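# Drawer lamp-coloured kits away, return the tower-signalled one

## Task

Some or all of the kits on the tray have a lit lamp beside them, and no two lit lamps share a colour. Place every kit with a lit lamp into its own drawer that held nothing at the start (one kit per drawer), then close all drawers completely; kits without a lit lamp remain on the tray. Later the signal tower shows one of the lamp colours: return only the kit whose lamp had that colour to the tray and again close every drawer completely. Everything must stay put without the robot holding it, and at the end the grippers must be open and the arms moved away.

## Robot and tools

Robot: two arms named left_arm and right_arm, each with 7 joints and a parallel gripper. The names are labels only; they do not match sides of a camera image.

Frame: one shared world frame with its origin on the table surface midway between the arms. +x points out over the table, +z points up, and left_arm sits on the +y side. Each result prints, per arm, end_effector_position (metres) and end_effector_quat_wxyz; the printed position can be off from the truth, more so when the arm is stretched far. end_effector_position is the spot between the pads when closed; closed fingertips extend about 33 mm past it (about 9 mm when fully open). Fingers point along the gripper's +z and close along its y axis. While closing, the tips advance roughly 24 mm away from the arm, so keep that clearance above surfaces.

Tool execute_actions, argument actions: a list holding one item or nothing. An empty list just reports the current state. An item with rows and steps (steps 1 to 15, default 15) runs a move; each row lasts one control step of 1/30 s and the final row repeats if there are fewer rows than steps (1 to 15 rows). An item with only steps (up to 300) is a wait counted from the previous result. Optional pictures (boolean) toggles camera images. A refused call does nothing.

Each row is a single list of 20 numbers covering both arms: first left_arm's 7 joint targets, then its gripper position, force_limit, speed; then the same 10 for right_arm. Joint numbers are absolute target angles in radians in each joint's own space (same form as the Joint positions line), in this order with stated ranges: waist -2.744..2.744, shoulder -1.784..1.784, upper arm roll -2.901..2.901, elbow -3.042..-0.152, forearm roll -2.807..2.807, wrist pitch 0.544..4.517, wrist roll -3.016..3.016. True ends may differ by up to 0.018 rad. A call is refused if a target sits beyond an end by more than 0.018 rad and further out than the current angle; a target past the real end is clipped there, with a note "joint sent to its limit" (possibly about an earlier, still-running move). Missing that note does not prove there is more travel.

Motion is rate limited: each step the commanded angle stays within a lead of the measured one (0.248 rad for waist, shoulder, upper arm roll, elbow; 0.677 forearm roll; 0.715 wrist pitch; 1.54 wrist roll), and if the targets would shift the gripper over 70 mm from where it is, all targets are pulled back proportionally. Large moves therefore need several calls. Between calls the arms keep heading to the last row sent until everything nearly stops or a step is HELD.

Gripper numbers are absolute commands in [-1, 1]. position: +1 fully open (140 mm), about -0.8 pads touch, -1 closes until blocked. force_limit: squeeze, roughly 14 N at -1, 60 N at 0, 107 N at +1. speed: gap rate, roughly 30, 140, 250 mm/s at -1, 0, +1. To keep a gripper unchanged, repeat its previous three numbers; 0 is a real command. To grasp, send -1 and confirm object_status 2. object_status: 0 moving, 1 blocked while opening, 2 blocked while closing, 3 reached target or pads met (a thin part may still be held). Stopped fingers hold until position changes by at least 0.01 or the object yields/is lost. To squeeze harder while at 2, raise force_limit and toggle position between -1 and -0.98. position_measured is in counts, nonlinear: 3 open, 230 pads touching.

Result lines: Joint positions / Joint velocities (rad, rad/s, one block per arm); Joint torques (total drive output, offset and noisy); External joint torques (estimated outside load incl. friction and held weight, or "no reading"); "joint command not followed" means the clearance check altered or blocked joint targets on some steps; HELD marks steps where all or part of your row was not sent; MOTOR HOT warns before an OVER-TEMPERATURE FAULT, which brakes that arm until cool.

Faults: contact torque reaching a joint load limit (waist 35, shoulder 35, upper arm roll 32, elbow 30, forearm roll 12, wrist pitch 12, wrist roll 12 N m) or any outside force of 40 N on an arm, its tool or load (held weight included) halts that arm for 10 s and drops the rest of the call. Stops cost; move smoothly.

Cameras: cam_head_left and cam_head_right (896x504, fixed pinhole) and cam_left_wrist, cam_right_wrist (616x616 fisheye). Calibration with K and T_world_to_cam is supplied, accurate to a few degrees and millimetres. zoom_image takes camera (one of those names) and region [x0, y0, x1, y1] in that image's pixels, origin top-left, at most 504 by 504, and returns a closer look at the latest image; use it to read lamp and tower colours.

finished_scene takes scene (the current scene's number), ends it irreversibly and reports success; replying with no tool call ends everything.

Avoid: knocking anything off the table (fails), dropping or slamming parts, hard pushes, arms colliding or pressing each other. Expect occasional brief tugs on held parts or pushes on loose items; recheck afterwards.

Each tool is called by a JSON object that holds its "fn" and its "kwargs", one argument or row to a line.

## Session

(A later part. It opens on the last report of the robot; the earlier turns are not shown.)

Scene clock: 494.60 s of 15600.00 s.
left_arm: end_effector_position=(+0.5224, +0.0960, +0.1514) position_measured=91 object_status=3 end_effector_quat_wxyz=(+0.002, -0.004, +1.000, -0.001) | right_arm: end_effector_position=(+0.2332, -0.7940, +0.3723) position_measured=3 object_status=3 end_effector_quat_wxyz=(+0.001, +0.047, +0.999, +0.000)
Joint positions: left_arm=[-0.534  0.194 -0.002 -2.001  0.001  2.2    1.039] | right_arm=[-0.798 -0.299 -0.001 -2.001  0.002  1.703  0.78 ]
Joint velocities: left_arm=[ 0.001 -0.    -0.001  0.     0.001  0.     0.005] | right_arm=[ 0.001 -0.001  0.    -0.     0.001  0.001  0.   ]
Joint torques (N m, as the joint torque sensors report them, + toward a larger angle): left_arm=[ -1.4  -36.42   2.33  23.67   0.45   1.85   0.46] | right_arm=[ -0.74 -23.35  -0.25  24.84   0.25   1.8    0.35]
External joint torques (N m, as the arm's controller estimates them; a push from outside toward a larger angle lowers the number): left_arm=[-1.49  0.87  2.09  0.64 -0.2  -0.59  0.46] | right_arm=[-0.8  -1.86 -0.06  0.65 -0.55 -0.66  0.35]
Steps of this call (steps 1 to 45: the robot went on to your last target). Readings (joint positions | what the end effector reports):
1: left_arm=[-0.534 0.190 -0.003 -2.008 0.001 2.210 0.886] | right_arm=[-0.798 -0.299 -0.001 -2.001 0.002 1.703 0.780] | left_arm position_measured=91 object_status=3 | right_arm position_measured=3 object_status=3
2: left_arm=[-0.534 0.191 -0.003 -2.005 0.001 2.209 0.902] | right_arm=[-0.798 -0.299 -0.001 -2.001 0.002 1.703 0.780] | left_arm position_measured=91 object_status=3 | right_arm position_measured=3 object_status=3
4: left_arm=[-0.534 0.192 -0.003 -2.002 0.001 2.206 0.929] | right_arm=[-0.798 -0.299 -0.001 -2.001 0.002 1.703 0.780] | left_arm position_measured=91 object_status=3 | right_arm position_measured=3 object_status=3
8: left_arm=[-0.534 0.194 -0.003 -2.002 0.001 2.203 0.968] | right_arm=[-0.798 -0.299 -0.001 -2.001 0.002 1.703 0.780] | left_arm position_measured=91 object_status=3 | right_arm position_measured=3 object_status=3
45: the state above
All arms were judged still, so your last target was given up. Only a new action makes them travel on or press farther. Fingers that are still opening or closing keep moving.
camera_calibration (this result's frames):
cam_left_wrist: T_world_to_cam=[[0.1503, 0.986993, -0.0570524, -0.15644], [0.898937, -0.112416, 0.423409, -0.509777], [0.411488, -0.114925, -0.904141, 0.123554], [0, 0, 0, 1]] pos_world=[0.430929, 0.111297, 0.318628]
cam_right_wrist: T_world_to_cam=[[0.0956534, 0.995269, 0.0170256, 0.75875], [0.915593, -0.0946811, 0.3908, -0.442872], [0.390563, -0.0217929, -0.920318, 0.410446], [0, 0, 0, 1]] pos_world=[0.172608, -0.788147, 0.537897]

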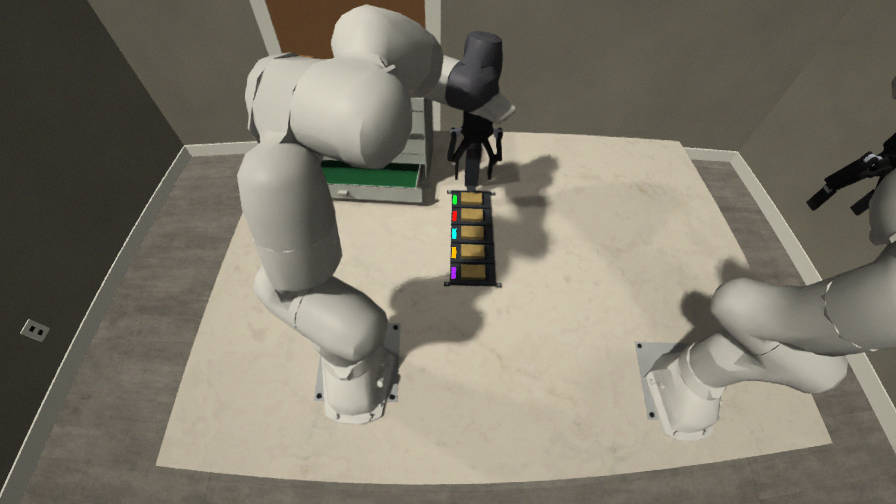

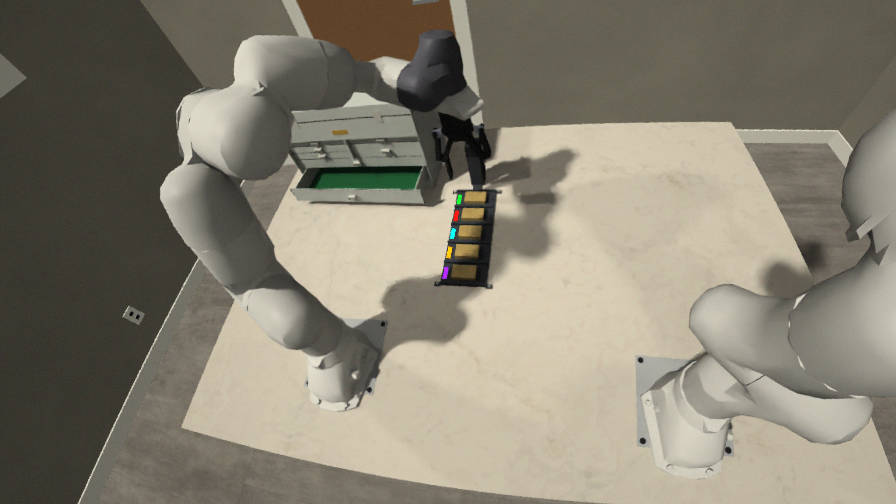

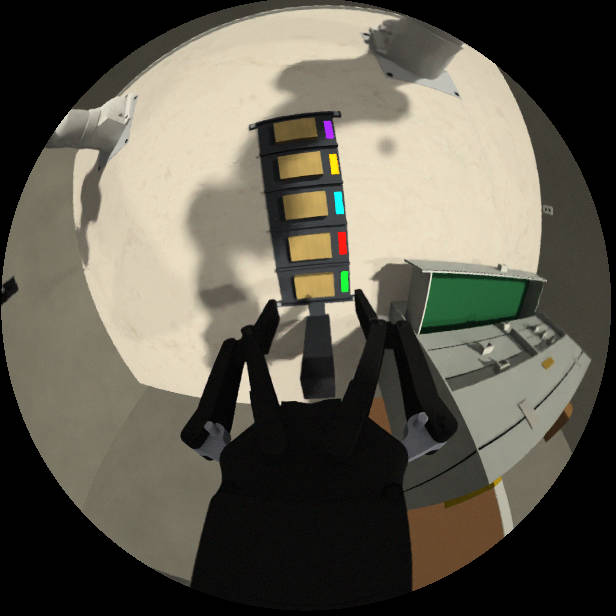

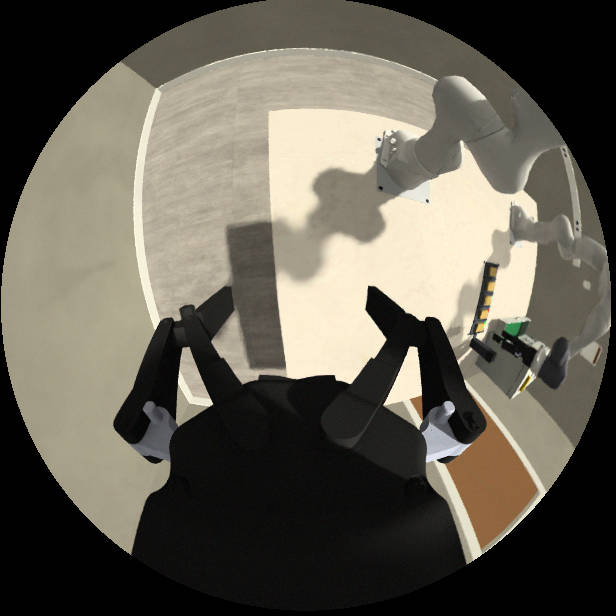

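{"fn": "execute_actions", "kwargs": {
  "actions": [
    {"rows":[[-0.52,0.38,0,-2.021,0,2.403,1.067,0.3,0,0,-0.8,-0.3,0,-2.0,0,1.7,0.785,1,0,0]],"steps":15}
  ],
  "pictures": false
}}

{"fn": "execute_actions", "kwargs": {
  "actions": [
    {"steps":20}
  ]
}}

{"fn": "zoom_image", "kwargs": {
  "camera": "cam_left_wrist",
  "region": [200, 150, 440, 390]
}}

{"fn": "zoom_image", "kwargs": {
  "camera": "cam_head_right",
  "region": [410, 130, 530, 230]
}}

Scene clock: 526.97 s of 15600.00 s.
left_arm: end_effector_position=(+0.5296, +0.0999, +0.0464) position_measured=91 object_status=3 end_effector_quat_wxyz=(-0.008, -0.002, +1.000, +0.005) | right_arm: end_effector_position=(+0.2332, -0.7940, +0.3723) position_measured=3 object_status=3 end_effector_quat_wxyz=(+0.001, +0.047, +0.999, +0.000)
Joint positions: left_arm=[-0.523  0.382 -0.002 -2.023  0.001  2.386  1.056] | right_arm=[-0.798 -0.299 -0.001 -2.001  0.002  1.703  0.78 ]
Joint velocities: left_arm=[-0.001 -0.021 -0.     0.02  -0.001  0.084  0.014] | right_arm=[ 0.001  0.001  0.     0.001 -0.    -0.001 -0.   ]
Joint torques (N m, as the joint torque sensors report them, + toward a larger angle): left_arm=[  0.75 -41.05   1.07  21.21   0.43   3.     0.46] | right_arm=[ -0.7  -23.57  -0.61  25.07   0.3    1.79   0.4 ]
External joint torques (N m, as the arm's controller estimates them; a push from outside toward a larger angle lowers the number): left_arm=[ 0.84 -1.05  0.84  0.93 -0.1   0.74  0.46] | right_arm=[-0.79 -2.13 -0.46  0.88 -0.49 -0.67  0.4 ]
Steps of this call (steps 1 to 90: nothing new was sent; then 28.87 s passed at rest; steps 91 to 105: all 15 steps of this action). Readings (joint positions | what the end effector reports):
91: left_arm=[-0.533 0.210 -0.002 -1.996 0.001 2.224 1.041] | right_arm=[-0.798 -0.299 -0.001 -2.001 0.002 1.703 0.780] | left_arm position_measured=91 object_status=3 | right_arm position_measured=3 object_status=3
92: left_arm=[-0.531 0.239 -0.002 -1.994 0.001 2.249 1.043] | right_arm=[-0.798 -0.299 -0.001 -2.001 0.002 1.703 0.780] | left_arm position_measured=91 object_status=3 | right_arm position_measured=3 object_status=3
94: left_arm=[-0.527 0.306 -0.002 -2.002 0.001 2.296 1.046] | right_arm=[-0.798 -0.299 -0.001 -2.001 0.002 1.703 0.780] | left_arm position_measured=91 object_status=3 | right_arm position_measured=3 object_status=3
98: left_arm=[-0.523 0.383 -0.002 -2.028 0.001 2.348 1.051] | right_arm=[-0.798 -0.299 -0.001 -2.001 0.002 1.703 0.780] | left_arm position_measured=91 object_status=3 | right_arm position_measured=3 object_status=3
105: the state above

Scene clock: 527.63 s of 15600.00 s.
left_arm: end_effector_position=(+0.5337, +0.0976, +0.0482) position_measured=91 object_status=3 end_effector_quat_wxyz=(-0.002, -0.000, +1.000, +0.001) | right_arm: end_effector_position=(+0.2332, -0.7940, +0.3723) position_measured=3 object_status=3 end_effector_quat_wxyz=(+0.001, +0.047, +0.999, +0.000)
Joint positions: left_arm=[-0.523  0.381 -0.002 -2.022  0.001  2.399  1.06 ] | right_arm=[-0.798 -0.299 -0.001 -2.001  0.002  1.703  0.78 ]
Joint velocities: left_arm=[-0.001 -0.001 -0.002 -0.001  0.001  0.001  0.002] | right_arm=[-0.001 -0.001  0.002  0.001 -0.    -0.001  0.   ]
Joint torques (N m, as the joint torque sensors report them, + toward a larger angle): left_arm=[  1.03 -42.24   1.94  21.24   0.36   3.18   0.44] | right_arm=[ -0.95 -23.43  -0.52  24.95   0.28   1.8    0.35]
External joint torques (N m, as the arm's controller estimates them; a push from outside toward a larger angle lowers the number): left_arm=[ 1.22 -1.27  1.79  0.29 -0.18  0.76  0.44] | right_arm=[-0.96 -1.85 -0.29  0.7  -0.51 -0.66  0.35]
Steps of this call (steps 1 to 20: the robot went on to your last target). Readings (joint positions | what the end effector reports):
1: left_arm=[-0.523 0.382 -0.002 -2.022 0.001 2.388 1.056] | right_arm=[-0.798 -0.299 -0.001 -2.001 0.002 1.703 0.780] | left_arm position_measured=91 object_status=3 | right_arm position_measured=3 object_status=3
2: left_arm=[-0.523 0.381 -0.002 -2.022 0.001 2.390 1.057] | right_arm=[-0.798 -0.299 -0.001 -2.001 0.002 1.703 0.780] | left_arm position_measured=91 object_status=3 | right_arm position_measured=3 object_status=3
4: left_arm=[-0.523 0.381 -0.002 -2.022 0.001 2.393 1.057] | right_arm=[-0.798 -0.299 -0.001 -2.001 0.002 1.703 0.780] | left_arm position_measured=91 object_status=3 | right_arm position_measured=3 object_status=3
8: left_arm=[-0.523 0.381 -0.002 -2.022 0.001 2.396 1.058] | right_arm=[-0.798 -0.299 -0.001 -2.001 0.002 1.703 0.780] | left_arm position_measured=91 object_status=3 | right_arm position_measured=3 object_status=3
20: the state above
camera_calibration (this result's frames):
cam_left_wrist: T_world_to_cam=[[0.158683, 0.985846, -0.0540992, -0.1701], [0.901378, -0.122291, 0.415406, -0.476023], [0.40291, -0.114682, -0.908026, 0.0305423], [0, 0, 0, 1]] pos_world=[0.443763, 0.112981, 0.216274]
cam_right_wrist: T_world_to_cam=[[0.0956536, 0.995269, 0.0170196, 0.758752], [0.915592, -0.0946789, 0.390803, -0.442874], [0.390566, -0.0217987, -0.920317, 0.410444], [0, 0, 0, 1]] pos_world=[0.172609, -0.788146, 0.537901]

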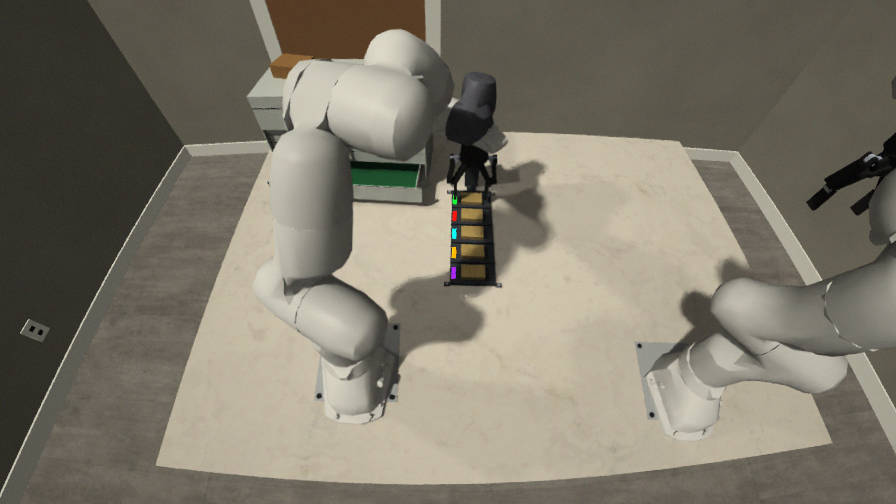

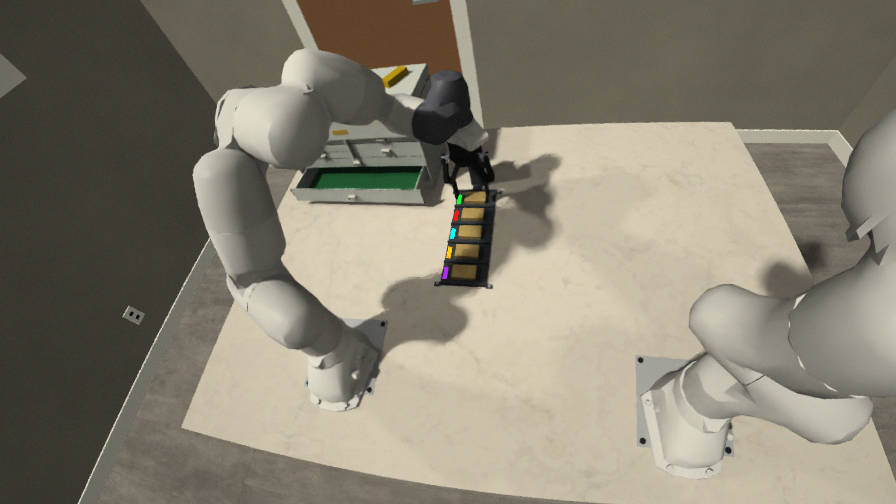

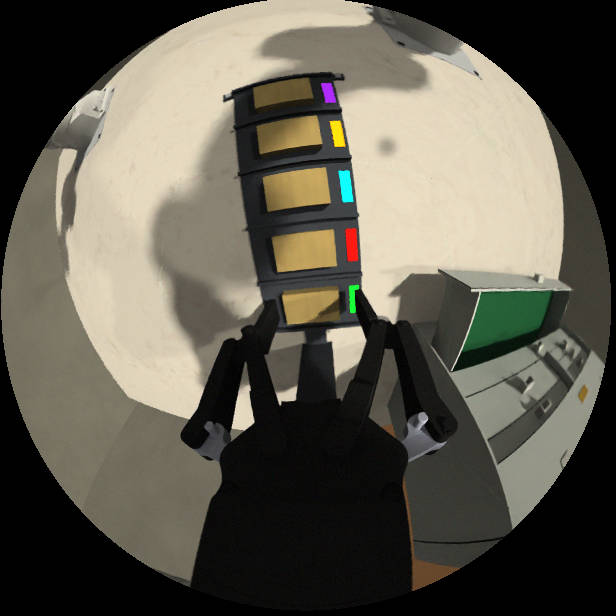

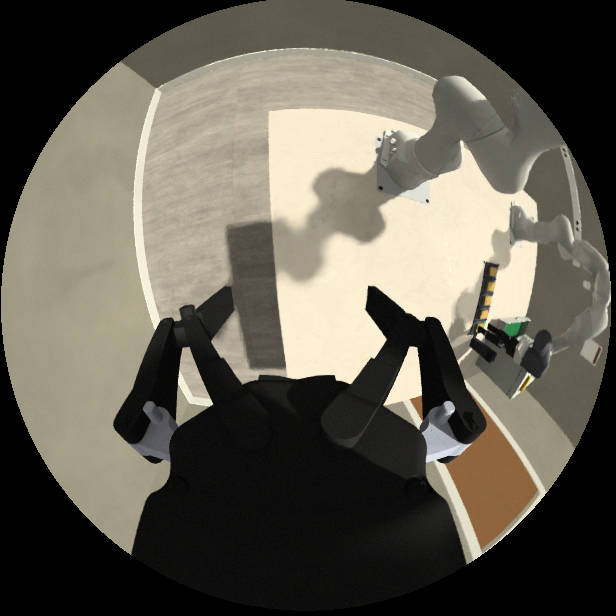

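Region (200, 150, 440, 390) of cam_left_wrist's 616x616 image, scaled by 2.100, with more detail than that image has.

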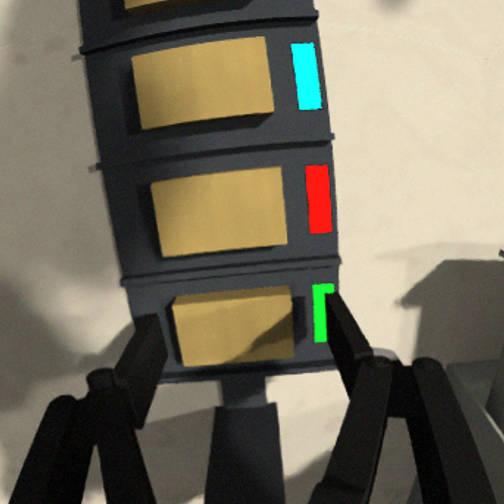

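Region (410, 130, 530, 230) of cam_head_right's 896x504 image, scaled by 4.200, with more detail than that image has.

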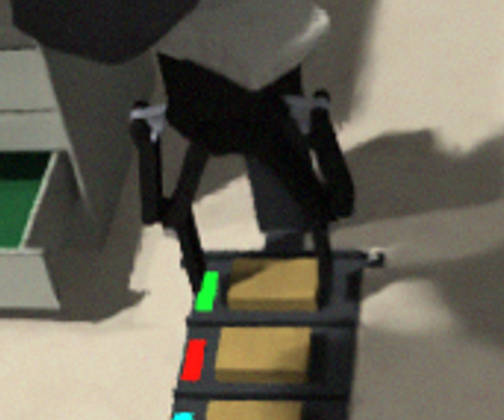

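{"fn": "execute_actions", "kwargs": {
  "actions": [
    {"rows":[[-0.535,0.381,0,-2.021,0,2.405,1.058,0.3,0,0,-0.8,-0.3,0,-2.0,0,1.7,0.785,1,0,0],[-0.535,0.381,0,-2.021,0,2.405,1.058,0.3,0,0,-0.8,-0.3,0,-2.0,0,1.7,0.785,1,0,0],[-0.535,0.381,0,-2.021,0,2.405,1.058,0.3,0,0,-0.8,-0.3,0,-2.0,0,1.7,0.785,1,0,0],[-0.535,0.381,0,-2.02,0,2.408,1.058,0.3,0,0,-0.8,-0.3,0,-2.0,0,1.7,0.785,1,0,0],[-0.535,0.385,0,-2.019,0,2.412,1.058,0.3,0,0,-0.8,-0.3,0,-2.0,0,1.7,0.785,1,0,0],[-0.535,0.389,0,-2.018,0,2.416,1.058,0.3,0,0,-0.8,-0.3,0,-2.0,0,1.7,0.785,1,0,0],[-0.535,0.393,0,-2.017,0,2.42,1.058,0.3,0,0,-0.8,-0.3,0,-2.0,0,1.7,0.785,1,0,0],[-0.535,0.397,0,-2.016,0,2.423,1.058,0.3,0,0,-0.8,-0.3,0,-2.0,0,1.7,0.785,1,0,0],[-0.535,0.401,0,-2.015,0,2.425,1.058,0.3,0,0,-0.8,-0.3,0,-2.0,0,1.7,0.785,1,0,0],[-0.535,0.405,0,-2.015,0,2.425,1.058,0.3,0,0,-0.8,-0.3,0,-2.0,0,1.7,0.785,1,0,0]],"steps":15}
  ],
  "pictures": false
}}

{"fn": "execute_actions", "kwargs": {
  "actions": [
    {"steps":15}
  ]
}}

{"fn": "zoom_image", "kwargs": {
  "camera": "cam_left_wrist",
  "region": [200, 150, 440, 390]
}}

{"fn": "zoom_image", "kwargs": {
  "camera": "cam_head_left",
  "region": [410, 130, 530, 230]
}}

Scene clock: 556.17 s of 15600.00 s.
left_arm: end_effector_position=(+0.5333, +0.0918, +0.0387) position_measured=91 object_status=3 end_effector_quat_wxyz=(-0.001, +0.005, +1.000, +0.001) | right_arm: end_effector_position=(+0.2332, -0.7940, +0.3723) position_measured=3 object_status=3 end_effector_quat_wxyz=(+0.001, +0.047, +0.999, +0.000)
Joint positions: left_arm=[-0.532  0.403 -0.001 -2.017  0.001  2.417  1.06 ] | right_arm=[-0.798 -0.299 -0.001 -2.001  0.002  1.703  0.78 ]
Joint velocities: left_arm=[ 0.     0.01  -0.001 -0.     0.001  0.017  0.001] | right_arm=[-0.002 -0.     0.     0.     0.001  0.     0.   ]
Joint torques (N m, as the joint torque sensors report them, + toward a larger angle): left_arm=[ -2.08 -40.59   0.91  20.97   0.37   3.16  -0.15] | right_arm=[ -0.58 -23.14  -0.67  24.88   0.27   1.81   0.36]
External joint torques (N m, as the arm's controller estimates them; a push from outside toward a larger angle lowers the number): left_arm=[-1.94  1.72  0.68 -0.33 -0.16  0.67 -0.15] | right_arm=[-0.52 -1.7  -0.35  0.71 -0.51 -0.65  0.36]
Steps of this call (steps 1 to 15: the robot went on to your last target; steps 16 to 90: nothing new was sent; then 25.03 s passed at rest; steps 91 to 105: all 15 steps of this action). Readings (joint positions | what the end effector reports):
91: left_arm=[-0.524 0.381 -0.001 -2.022 0.001 2.399 1.060] | right_arm=[-0.798 -0.299 -0.001 -2.001 0.002 1.703 0.780] | left_arm position_measured=91 object_status=3 | right_arm position_measured=3 object_status=3
92: left_arm=[-0.526 0.381 -0.001 -2.022 0.001 2.399 1.060] | right_arm=[-0.798 -0.299 -0.001 -2.001 0.002 1.703 0.780] | left_arm position_measured=91 object_status=3 | right_arm position_measured=3 object_status=3
94: left_arm=[-0.530 0.381 -0.001 -2.022 0.001 2.400 1.060] | right_arm=[-0.798 -0.299 -0.001 -2.001 0.002 1.703 0.780] | left_arm position_measured=91 object_status=3 | right_arm position_measured=3 object_status=3
98: left_arm=[-0.532 0.387 -0.001 -2.018 0.001 2.408 1.060] | right_arm=[-0.798 -0.299 -0.001 -2.001 0.002 1.703 0.780] | left_arm position_measured=91 object_status=3 | right_arm position_measured=3 object_status=3
105: the state above

Scene clock: 556.67 s of 15600.00 s.
left_arm: end_effector_position=(+0.5342, +0.0912, +0.0389) position_measured=91 object_status=3 end_effector_quat_wxyz=(+0.000, +0.005, +1.000, +0.000) | right_arm: end_effector_position=(+0.2332, -0.7940, +0.3723) position_measured=3 object_status=3 end_effector_quat_wxyz=(+0.001, +0.047, +0.999, +0.000)
Joint positions: left_arm=[-0.532  0.404 -0.001 -2.017  0.001  2.421  1.06 ] | right_arm=[-0.798 -0.299 -0.001 -2.001  0.002  1.703  0.78 ]
Joint velocities: left_arm=[-0.    -0.001  0.001  0.001 -0.001  0.001 -0.002] | right_arm=[-0.    -0.    -0.001  0.     0.    -0.001  0.   ]
Joint torques (N m, as the joint torque sensors report them, + toward a larger angle): left_arm=[ -1.98 -40.05   0.88  21.55   0.4    3.21  -0.03] | right_arm=[ -0.58 -23.45  -0.7   25.36   0.26   1.8    0.36]
External joint torques (N m, as the arm's controller estimates them; a push from outside toward a larger angle lowers the number): left_arm=[-1.99  1.58  0.51  0.63 -0.13  0.76 -0.03] | right_arm=[-0.56 -1.95 -0.43  1.17 -0.53 -0.66  0.36]
Steps of this call (steps 1 to 15: the robot went on to your last target). Readings (joint positions | what the end effector reports):
1: left_arm=[-0.532 0.404 -0.001 -2.017 0.001 2.418 1.060] | right_arm=[-0.798 -0.299 -0.001 -2.001 0.002 1.703 0.780] | left_arm position_measured=91 object_status=3 | right_arm position_measured=3 object_status=3
2: left_arm=[-0.532 0.404 -0.001 -2.017 0.001 2.418 1.060] | right_arm=[-0.798 -0.299 -0.001 -2.001 0.002 1.703 0.780] | left_arm position_measured=91 object_status=3 | right_arm position_measured=3 object_status=3
4: left_arm=[-0.532 0.404 -0.001 -2.017 0.001 2.419 1.060] | right_arm=[-0.798 -0.299 -0.001 -2.001 0.002 1.703 0.780] | left_arm position_measured=91 object_status=3 | right_arm position_measured=3 object_status=3
8: left_arm=[-0.532 0.404 -0.001 -2.017 0.001 2.420 1.060] | right_arm=[-0.798 -0.299 -0.001 -2.001 0.002 1.703 0.780] | left_arm position_measured=91 object_status=3 | right_arm position_measured=3 object_status=3
15: the state above
All arms were judged still, so your last target was given up. Only a new action makes them travel on or press farther. Fingers that are still opening or closing keep moving.
camera_calibration (this result's frames):
cam_left_wrist: T_world_to_cam=[[0.16831, 0.984166, -0.0555801, -0.169321], [0.898211, -0.129894, 0.419934, -0.471198], [0.406066, -0.120602, -0.905851, 0.0199492], [0, 0, 0, 1]] pos_world=[0.443633, 0.10784, 0.206533]
cam_right_wrist: T_world_to_cam=[[0.0956535, 0.995269, 0.0170116, 0.758753], [0.915591, -0.0946756, 0.390806, -0.442875], [0.390568, -0.0218063, -0.920316, 0.410443], [0, 0, 0, 1]] pos_world=[0.172609, -0.788143, 0.537908]

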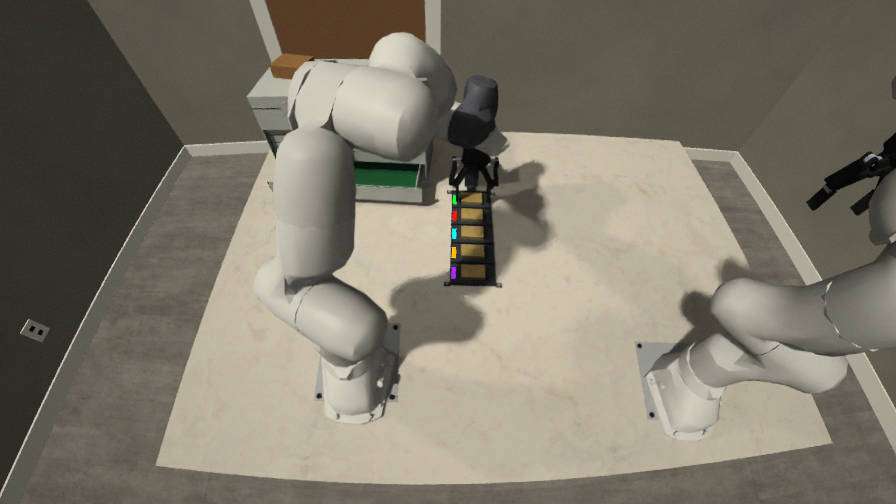

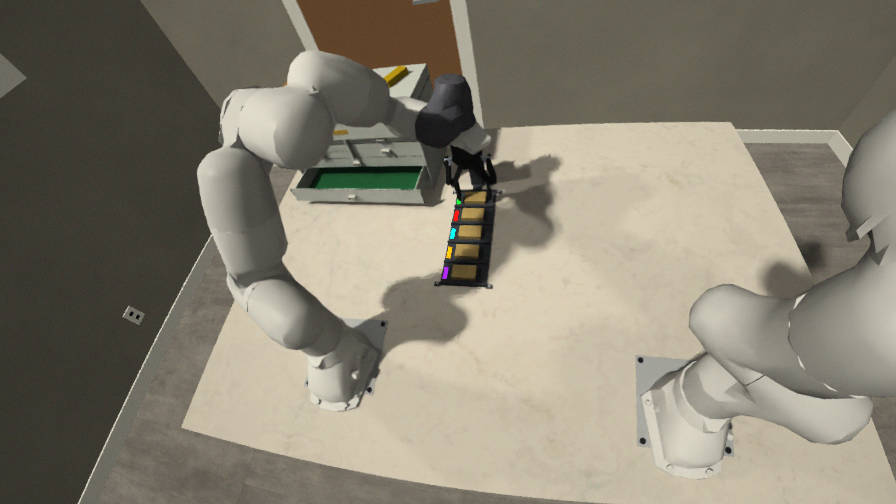

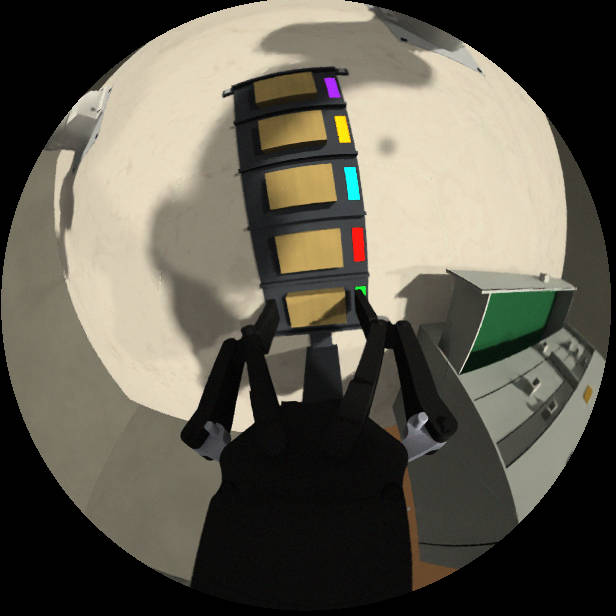

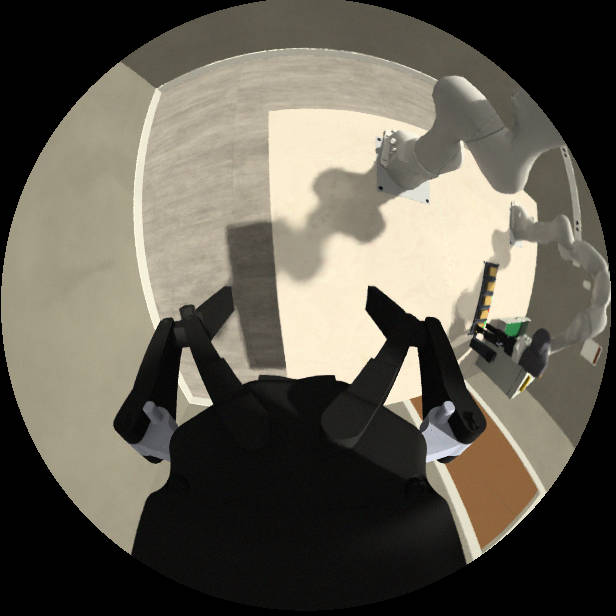

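Region (200, 150, 440, 390) of cam_left_wrist's 616x616 image, scaled by 2.100, with more detail than that image has.

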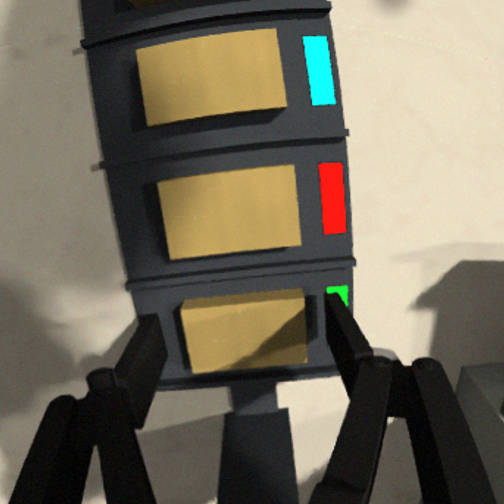

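Region (410, 130, 530, 230) of cam_head_left's 896x504 image, scaled by 4.200, with more detail than that image has.

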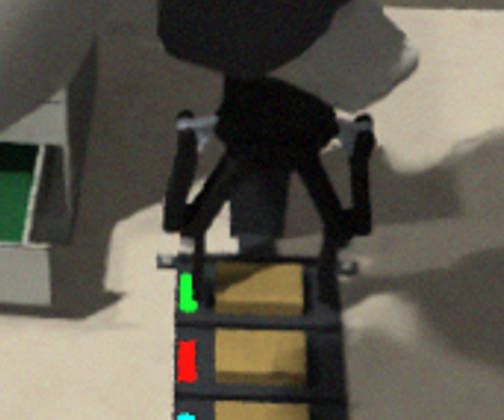

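{"fn": "execute_actions", "kwargs": {
  "actions": [
    {"rows":[[-0.535,0.405,0,-2.015,0,2.425,1.058,0.14,0,-0.5,-0.8,-0.3,0,-2.0,0,1.7,0.785,1,0,0],[-0.535,0.405,0,-2.015,0,2.425,1.058,0.14,0,-0.5,-0.8,-0.3,0,-2.0,0,1.7,0.785,1,0,0],[-0.535,0.405,0,-2.015,0,2.425,1.058,0.14,0,-0.5,-0.8,-0.3,0,-2.0,0,1.7,0.785,1,0,0],[-0.535,0.405,0,-2.015,0,2.425,1.058,0.14,0,-0.5,-0.8,-0.3,0,-2.0,0,1.7,0.785,1,0,0],[-0.535,0.405,0,-2.015,0,2.425,1.058,0.14,0,-0.5,-0.8,-0.3,0,-2.0,0,1.7,0.785,1,0,0],[-0.535,0.405,0,-2.015,0,2.425,1.058,0.14,0,-0.5,-0.8,-0.3,0,-2.0,0,1.7,0.785,1,0,0],[-0.535,0.407,0,-2.015,0,2.427,1.058,0.14,0,-0.5,-0.8,-0.3,0,-2.0,0,1.7,0.785,1,0,0],[-0.535,0.409,0,-2.015,0,2.429,1.058,0.14,0,-0.5,-0.8,-0.3,0,-2.0,0,1.7,0.785,1,0,0],[-0.535,0.411,0,-2.015,0,2.431,1.058,0.14,0,-0.5,-0.8,-0.3,0,-2.0,0,1.7,0.785,1,0,0],[-0.535,0.413,0,-2.015,0,2.433,1.058,0.14,0,-0.5,-0.8,-0.3,0,-2.0,0,1.7,0.785,1,0,0]],"steps":15}
  ],
  "pictures": false
}}

{"fn": "execute_actions", "kwargs": {
  "actions": [
    {"steps":15}
  ],
  "pictures": false
}}

Scene clock: 573.47 s of 15600.00 s.
left_arm: end_effector_position=(+0.5342, +0.0912, +0.0351) position_measured=112 object_status=3 end_effector_quat_wxyz=(+0.000, +0.005, +1.000, +0.000) | right_arm: end_effector_position=(+0.2332, -0.7940, +0.3723) position_measured=3 object_status=3 end_effector_quat_wxyz=(+0.001, +0.047, +0.999, +0.000)
Joint positions: left_arm=[-0.532  0.411 -0.001 -2.016  0.001  2.427  1.06 ] | right_arm=[-0.798 -0.299 -0.001 -2.001  0.002  1.703  0.78 ]
Joint velocities: left_arm=[ 0.     0.006  0.    -0.     0.     0.01   0.001] | right_arm=[ 0.001 -0.001 -0.001 -0.001 -0.001 -0.001  0.   ]
Joint torques (N m, as the joint torque sensors report them, + toward a larger angle): left_arm=[ -2.17 -40.15   0.85  21.58   0.36   3.26  -0.05] | right_arm=[ -0.58 -23.51  -0.37  25.18   0.26   1.82   0.38]
External joint torques (N m, as the arm's controller estimates them; a push from outside toward a larger angle lowers the number): left_arm=[-2.22  2.    0.46  0.54 -0.16  0.78 -0.05] | right_arm=[-0.58 -1.95 -0.12  0.94 -0.53 -0.64  0.38]
Steps of this call (steps 1 to 90: nothing new was sent; then 13.30 s passed at rest; steps 91 to 105: all 15 steps of this action). Readings (joint positions | what the end effector reports):
91: left_arm=[-0.532 0.404 -0.001 -2.016 0.001 2.421 1.060] | right_arm=[-0.798 -0.299 -0.001 -2.001 0.002 1.703 0.780] | left_arm position_measured=91 object_status=0 | right_arm position_measured=3 object_status=3
92: left_arm=[-0.532 0.404 -0.001 -2.016 0.001 2.421 1.060] | right_arm=[-0.798 -0.299 -0.001 -2.001 0.002 1.703 0.780] | left_arm position_measured=95 object_status=0 | right_arm position_measured=3 object_status=3
94: left_arm=[-0.532 0.404 -0.001 -2.016 0.001 2.421 1.060] | right_arm=[-0.798 -0.299 -0.001 -2.001 0.002 1.703 0.780] | left_arm position_measured=104 object_status=0 | right_arm position_measured=3 object_status=3
98: left_arm=[-0.532 0.404 -0.001 -2.016 0.001 2.422 1.060] | right_arm=[-0.798 -0.299 -0.001 -2.001 0.002 1.703 0.780] | left_arm position_measured=112 object_status=0 | right_arm position_measured=3 object_status=3
105: the state above

Scene clock: 573.97 s of 15600.00 s.
left_arm: end_effector_position=(+0.5347, +0.0909, +0.0353) position_measured=112 object_status=3 end_effector_quat_wxyz=(+0.001, +0.005, +1.000, -0.000) | right_arm: end_effector_position=(+0.2332, -0.7940, +0.3723) position_measured=3 object_status=3 end_effector_quat_wxyz=(+0.001, +0.047, +0.999, +0.000)
Joint positions: left_arm=[-0.532  0.411 -0.001 -2.016  0.001  2.429  1.06 ] | right_arm=[-0.798 -0.299 -0.001 -2.001  0.002  1.703  0.78 ]
Joint velocities: left_arm=[-0.001 -0.002 -0.    -0.001  0.     0.001  0.   ] | right_arm=[-0.     0.001  0.     0.001 -0.001 -0.     0.001]
Joint torques (N m, as the joint torque sensors report them, + toward a larger angle): left_arm=[ -1.33 -40.04   0.56  20.14   0.37   3.21  -0.09] | right_arm=[ -1.21 -23.34  -0.74  25.19   0.24   1.82   0.38]
External joint torques (N m, as the arm's controller estimates them; a push from outside toward a larger angle lowers the number): left_arm=[-1.19  1.76  0.33 -0.7  -0.15  0.75 -0.08] | right_arm=[-1.25 -1.84 -0.54  1.   -0.55 -0.63  0.38]
Steps of this call (steps 1 to 15: the robot went on to your last target). Readings (joint positions | what the end effector reports):
1: left_arm=[-0.532 0.411 -0.001 -2.016 0.001 2.427 1.060] | right_arm=[-0.798 -0.299 -0.001 -2.001 0.002 1.703 0.780] | left_arm position_measured=112 object_status=3 | right_arm position_measured=3 object_status=3
2: left_arm=[-0.532 0.411 -0.001 -2.016 0.001 2.427 1.060] | right_arm=[-0.798 -0.299 -0.001 -2.001 0.002 1.703 0.780] | left_arm position_measured=112 object_status=3 | right_arm position_measured=3 object_status=3
4: left_arm=[-0.532 0.411 -0.001 -2.016 0.001 2.428 1.060] | right_arm=[-0.798 -0.299 -0.001 -2.001 0.002 1.703 0.780] | left_arm position_measured=112 object_status=3 | right_arm position_measured=3 object_status=3
8: left_arm=[-0.532 0.411 -0.001 -2.016 0.001 2.428 1.060] | right_arm=[-0.798 -0.299 -0.001 -2.001 0.002 1.703 0.780] | left_arm position_measured=112 object_status=3 | right_arm position_measured=3 object_status=3
15: the state above
All arms were judged still, so your last target was given up. Only a new action makes them travel on or press farther. Fingers that are still opening or closing keep moving.

{"fn": "execute_actions", "kwargs": {
  "actions": [
    {"rows":[[-0.535,0.413,0,-2.015,0,2.433,1.058,-1,0,-0.5,-0.8,-0.3,0,-2.0,0,1.7,0.785,1,0,0]],"steps":15}
  ],
  "pictures": false
}}

{"fn": "execute_actions", "kwargs": {
  "actions": [
    {"rows":[[-0.535,0.40,0,-2.015,0,2.415,1.058,-1,0,-0.5,-0.8,-0.3,0,-2.0,0,1.7,0.785,1,0,0],[-0.535,0.385,0,-2.015,0,2.40,1.058,-1,0,-0.5,-0.8,-0.3,0,-2.0,0,1.7,0.785,1,0,0],[-0.535,0.37,0,-2.015,0,2.385,1.058,-1,0,-0.5,-0.8,-0.3,0,-2.0,0,1.7,0.785,1,0,0],[-0.535,0.35,0,-2.015,0,2.36,1.058,-1,0,-0.5,-0.8,-0.3,0,-2.0,0,1.7,0.785,1,0,0],[-0.535,0.33,0,-2.015,0,2.34,1.058,-1,0,-0.5,-0.8,-0.3,0,-2.0,0,1.7,0.785,1,0,0],[-0.535,0.31,0,-2.015,0,2.32,1.058,-1,0,-0.5,-0.8,-0.3,0,-2.0,0,1.7,0.785,1,0,0],[-0.535,0.29,0,-2.015,0,2.30,1.058,-1,0,-0.5,-0.8,-0.3,0,-2.0,0,1.7,0.785,1,0,0],[-0.535,0.27,0,-2.015,0,2.28,1.058,-1,0,-0.5,-0.8,-0.3,0,-2.0,0,1.7,0.785,1,0,0],[-0.535,0.25,0,-2.02,0,2.265,1.058,-1,0,-0.5,-0.8,-0.3,0,-2.0,0,1.7,0.785,1,0,0],[-0.535,0.22,0,-2.04,0,2.255,1.058,-1,0,-0.5,-0.8,-0.3,0,-2.0,0,1.7,0.785,1,0,0],[-0.535,0.19,0,-2.06,0,2.245,1.058,-1,0,-0.5,-0.8,-0.3,0,-2.0,0,1.7,0.785,1,0,0],[-0.535,0.15,0,-2.09,0,2.235,1.058,-1,0,-0.5,-0.8,-0.3,0,-2.0,0,1.7,0.785,1,0,0],[-0.535,0.11,0,-2.12,0,2.228,1.058,-1,0,-0.5,-0.8,-0.3,0,-2.0,0,1.7,0.785,1,0,0],[-0.535,0.07,0,-2.15,0,2.22,1.058,-1,0,-0.5,-0.8,-0.3,0,-2.0,0,1.7,0.785,1,0,0],[-0.535,0.04,0,-2.18,0,2.216,1.058,-1,0,-0.5,-0.8,-0.3,0,-2.0,0,1.7,0.785,1,0,0]],"steps":15}
  ],
  "pictures": false
}}

{"fn": "execute_actions", "kwargs": {
  "actions": [
    {"rows":[[-0.5,0.04,0,-2.18,0,2.216,1.1,-1,0,-0.5,-0.8,-0.3,0,-2.0,0,1.7,0.785,1,0,0],[-0.46,0.04,0,-2.18,0,2.216,1.15,-1,0,-0.5,-0.8,-0.3,0,-2.0,0,1.7,0.785,1,0,0],[-0.42,0.04,0,-2.18,0,2.216,1.2,-1,0,-0.5,-0.8,-0.3,0,-2.0,0,1.7,0.785,1,0,0],[-0.38,0.04,0,-2.18,0,2.216,1.25,-1,0,-0.5,-0.8,-0.3,0,-2.0,0,1.7,0.785,1,0,0],[-0.34,0.04,0,-2.18,0,2.216,1.3,-1,0,-0.5,-0.8,-0.3,0,-2.0,0,1.7,0.785,1,0,0],[-0.30,0.04,0,-2.18,0,2.216,1.35,-1,0,-0.5,-0.8,-0.3,0,-2.0,0,1.7,0.785,1,0,0],[-0.26,0.04,0,-2.18,0,2.216,1.4,-1,0,-0.5,-0.8,-0.3,0,-2.0,0,1.7,0.785,1,0,0],[-0.22,0.04,0,-2.18,0,2.216,1.45,-1,0,-0.5,-0.8,-0.3,0,-2.0,0,1.7,0.785,1,0,0],[-0.18,0.04,0,-2.18,0,2.216,1.5,-1,0,-0.5,-0.8,-0.3,0,-2.0,0,1.7,0.785,1,0,0],[-0.14,0.04,0,-2.18,0,2.216,1.55,-1,0,-0.5,-0.8,-0.3,0,-2.0,0,1.7,0.785,1,0,0],[-0.10,0.04,0,-2.18,0,2.216,1.6,-1,0,-0.5,-0.8,-0.3,0,-2.0,0,1.7,0.785,1,0,0],[-0.06,0.04,0,-2.18,0,2.216,1.64,-1,0,-0.5,-0.8,-0.3,0,-2.0,0,1.7,0.785,1,0,0],[-0.03,0.04,0,-2.18,0,2.216,1.64,-1,0,-0.5,-0.8,-0.3,0,-2.0,0,1.7,0.785,1,0,0],[-0.01,0.04,0,-2.18,0,2.216,1.64,-1,0,-0.5,-0.8,-0.3,0,-2.0,0,1.7,0.785,1,0,0]],"steps":15}
  ],
  "pictures": false
}}

{"fn": "execute_actions", "kwargs": {
  "actions": [
    {"steps":40}
  ]
}}

Scene clock: 629.00 s of 15600.00 s.
left_arm: end_effector_position=(+0.5352, +0.0906, +0.0359) position_measured=134 object_status=2 end_effector_quat_wxyz=(+0.001, +0.005, +1.000, -0.001) | right_arm: end_effector_position=(+0.2332, -0.7940, +0.3723) position_measured=3 object_status=3 end_effector_quat_wxyz=(+0.001, +0.047, +0.999, +0.000)
Joint positions: left_arm=[-0.533  0.411 -0.001 -2.015  0.001  2.429  1.06 ] | right_arm=[-0.798 -0.299 -0.001 -2.001  0.002  1.703  0.78 ]
Joint velocities: left_arm=[-0.002 -0.     0.    -0.    -0.002 -0.     0.001] | right_arm=[-0.     0.    -0.001 -0.001 -0.     0.     0.001]
Joint torques (N m, as the joint torque sensors report them, + toward a larger angle): left_arm=[ -1.51 -40.46   0.43  20.35   0.45   3.22   0.09] | right_arm=[ -1.02 -23.31  -0.85  24.93   0.31   1.81   0.31]
External joint torques (N m, as the arm's controller estimates them; a push from outside toward a larger angle lowers the number): left_arm=[-1.46  1.22  0.11 -0.42 -0.07  0.77  0.09] | right_arm=[-0.91 -1.76 -0.46  0.71 -0.47 -0.64  0.31]
Steps of this call (steps 1 to 90: nothing new was sent; then 51.53 s passed at rest; steps 91 to 105: all 15 steps of this action). Readings (joint positions | what the end effector reports):
91: left_arm=[-0.532 0.411 -0.001 -2.016 0.001 2.429 1.060] | right_arm=[-0.798 -0.299 -0.001 -2.001 0.002 1.703 0.780] | left_arm position_measured=112 object_status=0 | right_arm position_measured=3 object_status=3
92: left_arm=[-0.532 0.411 -0.001 -2.016 0.001 2.429 1.060] | right_arm=[-0.798 -0.299 -0.001 -2.001 0.002 1.703 0.780] | left_arm position_measured=116 object_status=0 | right_arm position_measured=3 object_status=3
94: left_arm=[-0.532 0.411 -0.001 -2.016 0.001 2.429 1.060] | right_arm=[-0.798 -0.299 -0.001 -2.001 0.002 1.703 0.780] | left_arm position_measured=125 object_status=0 | right_arm position_measured=3 object_status=3
98: left_arm=[-0.533 0.411 -0.001 -2.015 0.001 2.429 1.060] | right_arm=[-0.798 -0.299 -0.001 -2.001 0.002 1.703 0.780] | left_arm position_measured=134 object_status=0 | right_arm position_measured=3 object_status=3
105: the state above

Scene clock: 629.50 s of 15600.00 s.
left_arm: end_effector_position=(+0.5042, +0.1084, +0.1508) position_measured=134 object_status=2 end_effector_quat_wxyz=(+0.014, +0.005, +1.000, -0.008) | right_arm: end_effector_position=(+0.2332, -0.7940, +0.3723) position_measured=3 object_status=3 end_effector_quat_wxyz=(+0.001, +0.047, +0.999, +0.000)
Joint positions: left_arm=[-0.533  0.113 -0.001 -2.121  0.001  2.266  1.06 ] | right_arm=[-0.798 -0.299 -0.001 -2.001  0.002  1.703  0.78 ]
Joint velocities: left_arm=[ 0.001 -1.029 -0.    -0.727 -0.001 -0.307 -0.002] | right_arm=[ 0.001  0.    -0.001 -0.001 -0.001 -0.002  0.002]
Joint torques (N m, as the joint torque sensors report them, + toward a larger angle): left_arm=[ -1.98 -26.92   0.79  22.31   0.49   2.65   0.01] | right_arm=[ -0.61 -23.43  -0.63  25.31   0.28   1.74   0.34]
External joint torques (N m, as the arm's controller estimates them; a push from outside toward a larger angle lowers the number): left_arm=[-2.07 -1.66  0.6  -1.22 -0.09 -0.49  0.01] | right_arm=[-0.62 -1.94 -0.38  1.15 -0.5  -0.7   0.34]
Steps of this call (steps 1 to 15: all 15 steps of this action). Readings (joint positions | what the end effector reports):
1: left_arm=[-0.533 0.410 -0.001 -2.016 0.001 2.427 1.060] | right_arm=[-0.798 -0.299 -0.001 -2.001 0.002 1.703 0.780] | left_arm position_measured=134 object_status=2 | right_arm position_measured=3 object_status=3
2: left_arm=[-0.533 0.406 -0.001 -2.017 0.001 2.423 1.060] | right_arm=[-0.798 -0.299 -0.001 -2.001 0.002 1.703 0.780] | left_arm position_measured=134 object_status=2 | right_arm position_measured=3 object_status=3
4: left_arm=[-0.533 0.389 -0.001 -2.019 0.001 2.406 1.060] | right_arm=[-0.798 -0.299 -0.001 -2.001 0.002 1.703 0.780] | left_arm position_measured=134 object_status=2 | right_arm position_measured=3 object_status=3
8: left_arm=[-0.533 0.318 -0.001 -2.020 0.001 2.352 1.060] | right_arm=[-0.798 -0.299 -0.001 -2.001 0.002 1.703 0.780] | left_arm position_measured=134 object_status=2 | right_arm position_measured=3 object_status=3
15: the state above

Scene clock: 630.00 s of 15600.00 s.
left_arm: end_effector_position=(+0.5499, +0.3698, +0.1600) position_measured=134 object_status=2 end_effector_quat_wxyz=(+0.001, -0.068, +0.998, +0.000) | right_arm: end_effector_position=(+0.2332, -0.7940, +0.3723) position_measured=3 object_status=3 end_effector_quat_wxyz=(+0.001, +0.047, +0.999, +0.000)
Joint positions: left_arm=[-0.057  0.043  0.004 -2.178  0.001  2.224  1.395] | right_arm=[-0.798 -0.299 -0.001 -2.001  0.002  1.703  0.78 ]
Joint velocities: left_arm=[ 0.798 -0.     0.151 -0.008 -0.001 -0.022  0.788] | right_arm=[ 0.001  0.001 -0.001 -0.001 -0.001  0.     0.   ]
Joint torques (N m, as the joint torque sensors report them, + toward a larger angle): left_arm=[ -9.75 -33.93 -10.13  22.12   0.48   1.85   0.63] | right_arm=[ -0.16 -23.12  -0.85  25.47   0.3    1.85   0.37]
External joint torques (N m, as the arm's controller estimates them; a push from outside toward a larger angle lowers the number): left_arm=[ 1.86 -1.57  1.03 -0.2  -0.07 -0.46  0.65] | right_arm=[-0.19 -1.75 -0.62  1.35 -0.49 -0.6   0.37]
Steps of this call (steps 1 to 15: all 15 steps of this action). Readings (joint positions | what the end effector reports):
1: left_arm=[-0.528 0.084 -0.003 -2.140 0.001 2.257 1.063] | right_arm=[-0.798 -0.299 -0.001 -2.001 0.002 1.703 0.780] | left_arm position_measured=134 object_status=2 | right_arm position_measured=3 object_status=3
2: left_arm=[-0.514 0.065 -0.007 -2.151 0.001 2.251 1.071] | right_arm=[-0.798 -0.299 -0.001 -2.001 0.002 1.703 0.780] | left_arm position_measured=134 object_status=2 | right_arm position_measured=3 object_status=3
4: left_arm=[-0.464 0.047 -0.012 -2.164 0.001 2.241 1.100] | right_arm=[-0.798 -0.299 -0.001 -2.001 0.002 1.703 0.780] | left_arm position_measured=134 object_status=2 | right_arm position_measured=3 object_status=3
8: left_arm=[-0.322 0.043 -0.007 -2.175 0.001 2.231 1.186] | right_arm=[-0.798 -0.299 -0.001 -2.001 0.002 1.703 0.780] | left_arm position_measured=134 object_status=2 | right_arm position_measured=3 object_status=3
15: the state above

Scene clock: 631.33 s of 15600.00 s.
left_arm: end_effector_position=(+0.5480, +0.3954, +0.1589) position_measured=134 object_status=2 end_effector_quat_wxyz=(-0.002, +0.026, +1.000, +0.001) | right_arm: end_effector_position=(+0.2332, -0.7940, +0.3723) position_measured=3 object_status=3 end_effector_quat_wxyz=(+0.001, +0.047, +0.999, +0.000)
Joint positions: left_arm=[-0.008  0.043  0.003 -2.18   0.001  2.219  1.63 ] | right_arm=[-0.798 -0.299 -0.001 -2.001  0.002  1.703  0.78 ]
Joint velocities: left_arm=[-0.001 -0.    -0.     0.    -0.    -0.     0.009] | right_arm=[-0.    -0.001  0.001 -0.001  0.     0.001  0.001]
Joint torques (N m, as the joint torque sensors report them, + toward a larger angle): left_arm=[ -1.44 -33.35  -1.34  22.55   0.53   2.07   0.41] | right_arm=[ -1.09 -23.76  -0.21  25.32   0.32   1.85   0.4 ]
External joint torques (N m, as the arm's controller estimates them; a push from outside toward a larger angle lowers the number): left_arm=[-1.42 -1.3  -1.36 -0.24 -0.13 -0.34  0.41] | right_arm=[-1.23 -2.35 -0.13  1.19 -0.48 -0.6   0.4 ]
Steps of this call (steps 1 to 40: the robot went on to your last target). Readings (joint positions | what the end effector reports):
1: left_arm=[-0.035 0.043 0.008 -2.178 0.001 2.223 1.420] | right_arm=[-0.798 -0.299 -0.001 -2.001 0.002 1.703 0.780] | left_arm position_measured=134 object_status=2 | right_arm position_measured=3 object_status=3
2: left_arm=[-0.020 0.043 0.011 -2.179 0.001 2.222 1.442] | right_arm=[-0.798 -0.299 -0.001 -2.001 0.002 1.703 0.780] | left_arm position_measured=134 object_status=2 | right_arm position_measured=3 object_status=3
4: left_arm=[-0.009 0.043 0.012 -2.179 0.001 2.221 1.480] | right_arm=[-0.798 -0.299 -0.001 -2.001 0.002 1.703 0.780] | left_arm position_measured=134 object_status=2 | right_arm position_measured=3 object_status=3
8: left_arm=[-0.008 0.043 0.005 -2.180 0.001 2.220 1.534] | right_arm=[-0.798 -0.299 -0.001 -2.001 0.002 1.703 0.780] | left_arm position_measured=134 object_status=2 | right_arm position_measured=3 object_status=3
40: the state above
camera_calibration (this result's frames):
cam_left_wrist: T_world_to_cam=[[0.209605, 0.976205, -0.0555788, -0.483842], [0.893756, -0.168228, 0.415811, -0.476247], [0.396567, -0.13683, -0.907751, 0.171559], [0, 0, 0, 1]] pos_world=[0.45903, 0.415685, 0.326871]
cam_right_wrist: T_world_to_cam=[[0.0956535, 0.99527, 0.016997, 0.758758], [0.915588, -0.0946697, 0.390814, -0.442879], [0.390574, -0.0218204, -0.920313, 0.410439], [0, 0, 0, 1]] pos_world=[0.17261, -0.78814, 0.537919]

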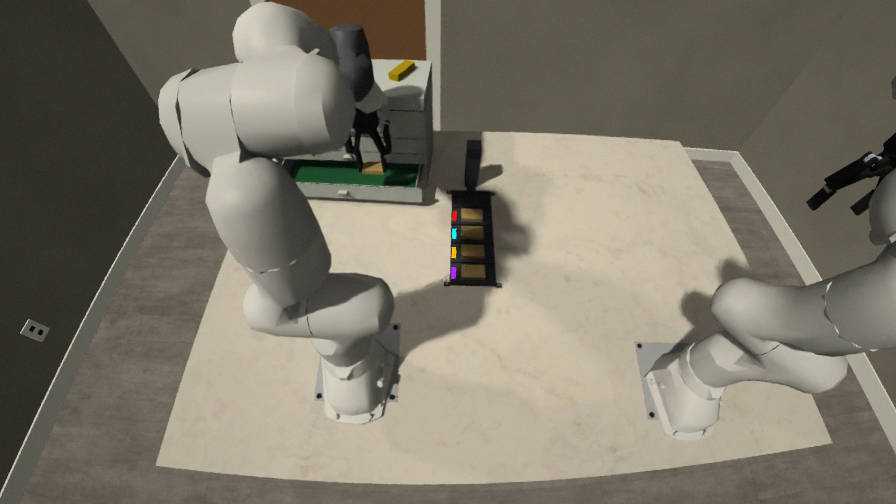

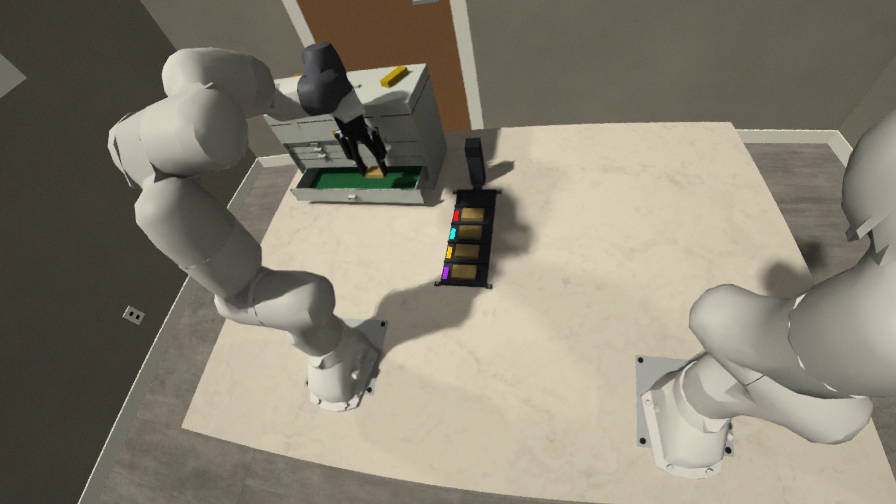

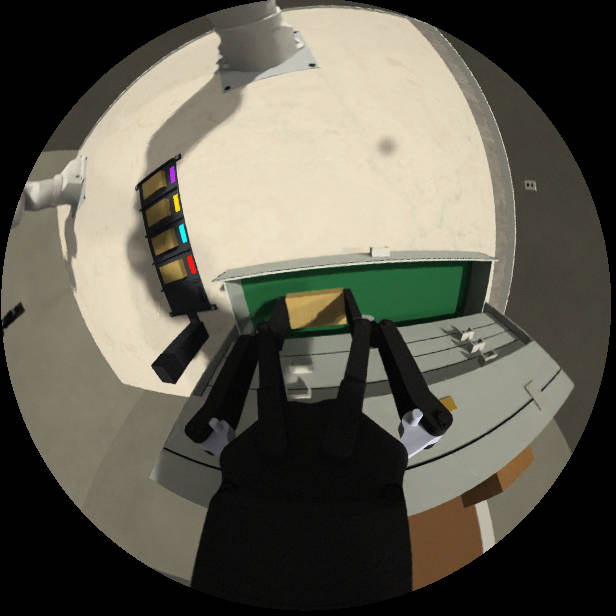

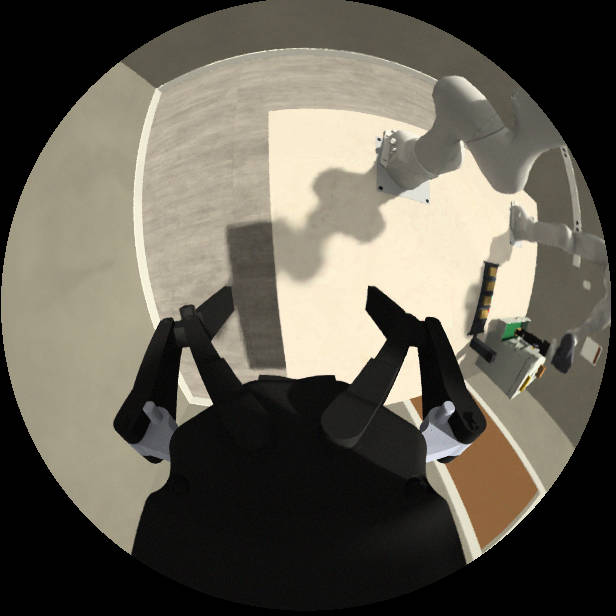

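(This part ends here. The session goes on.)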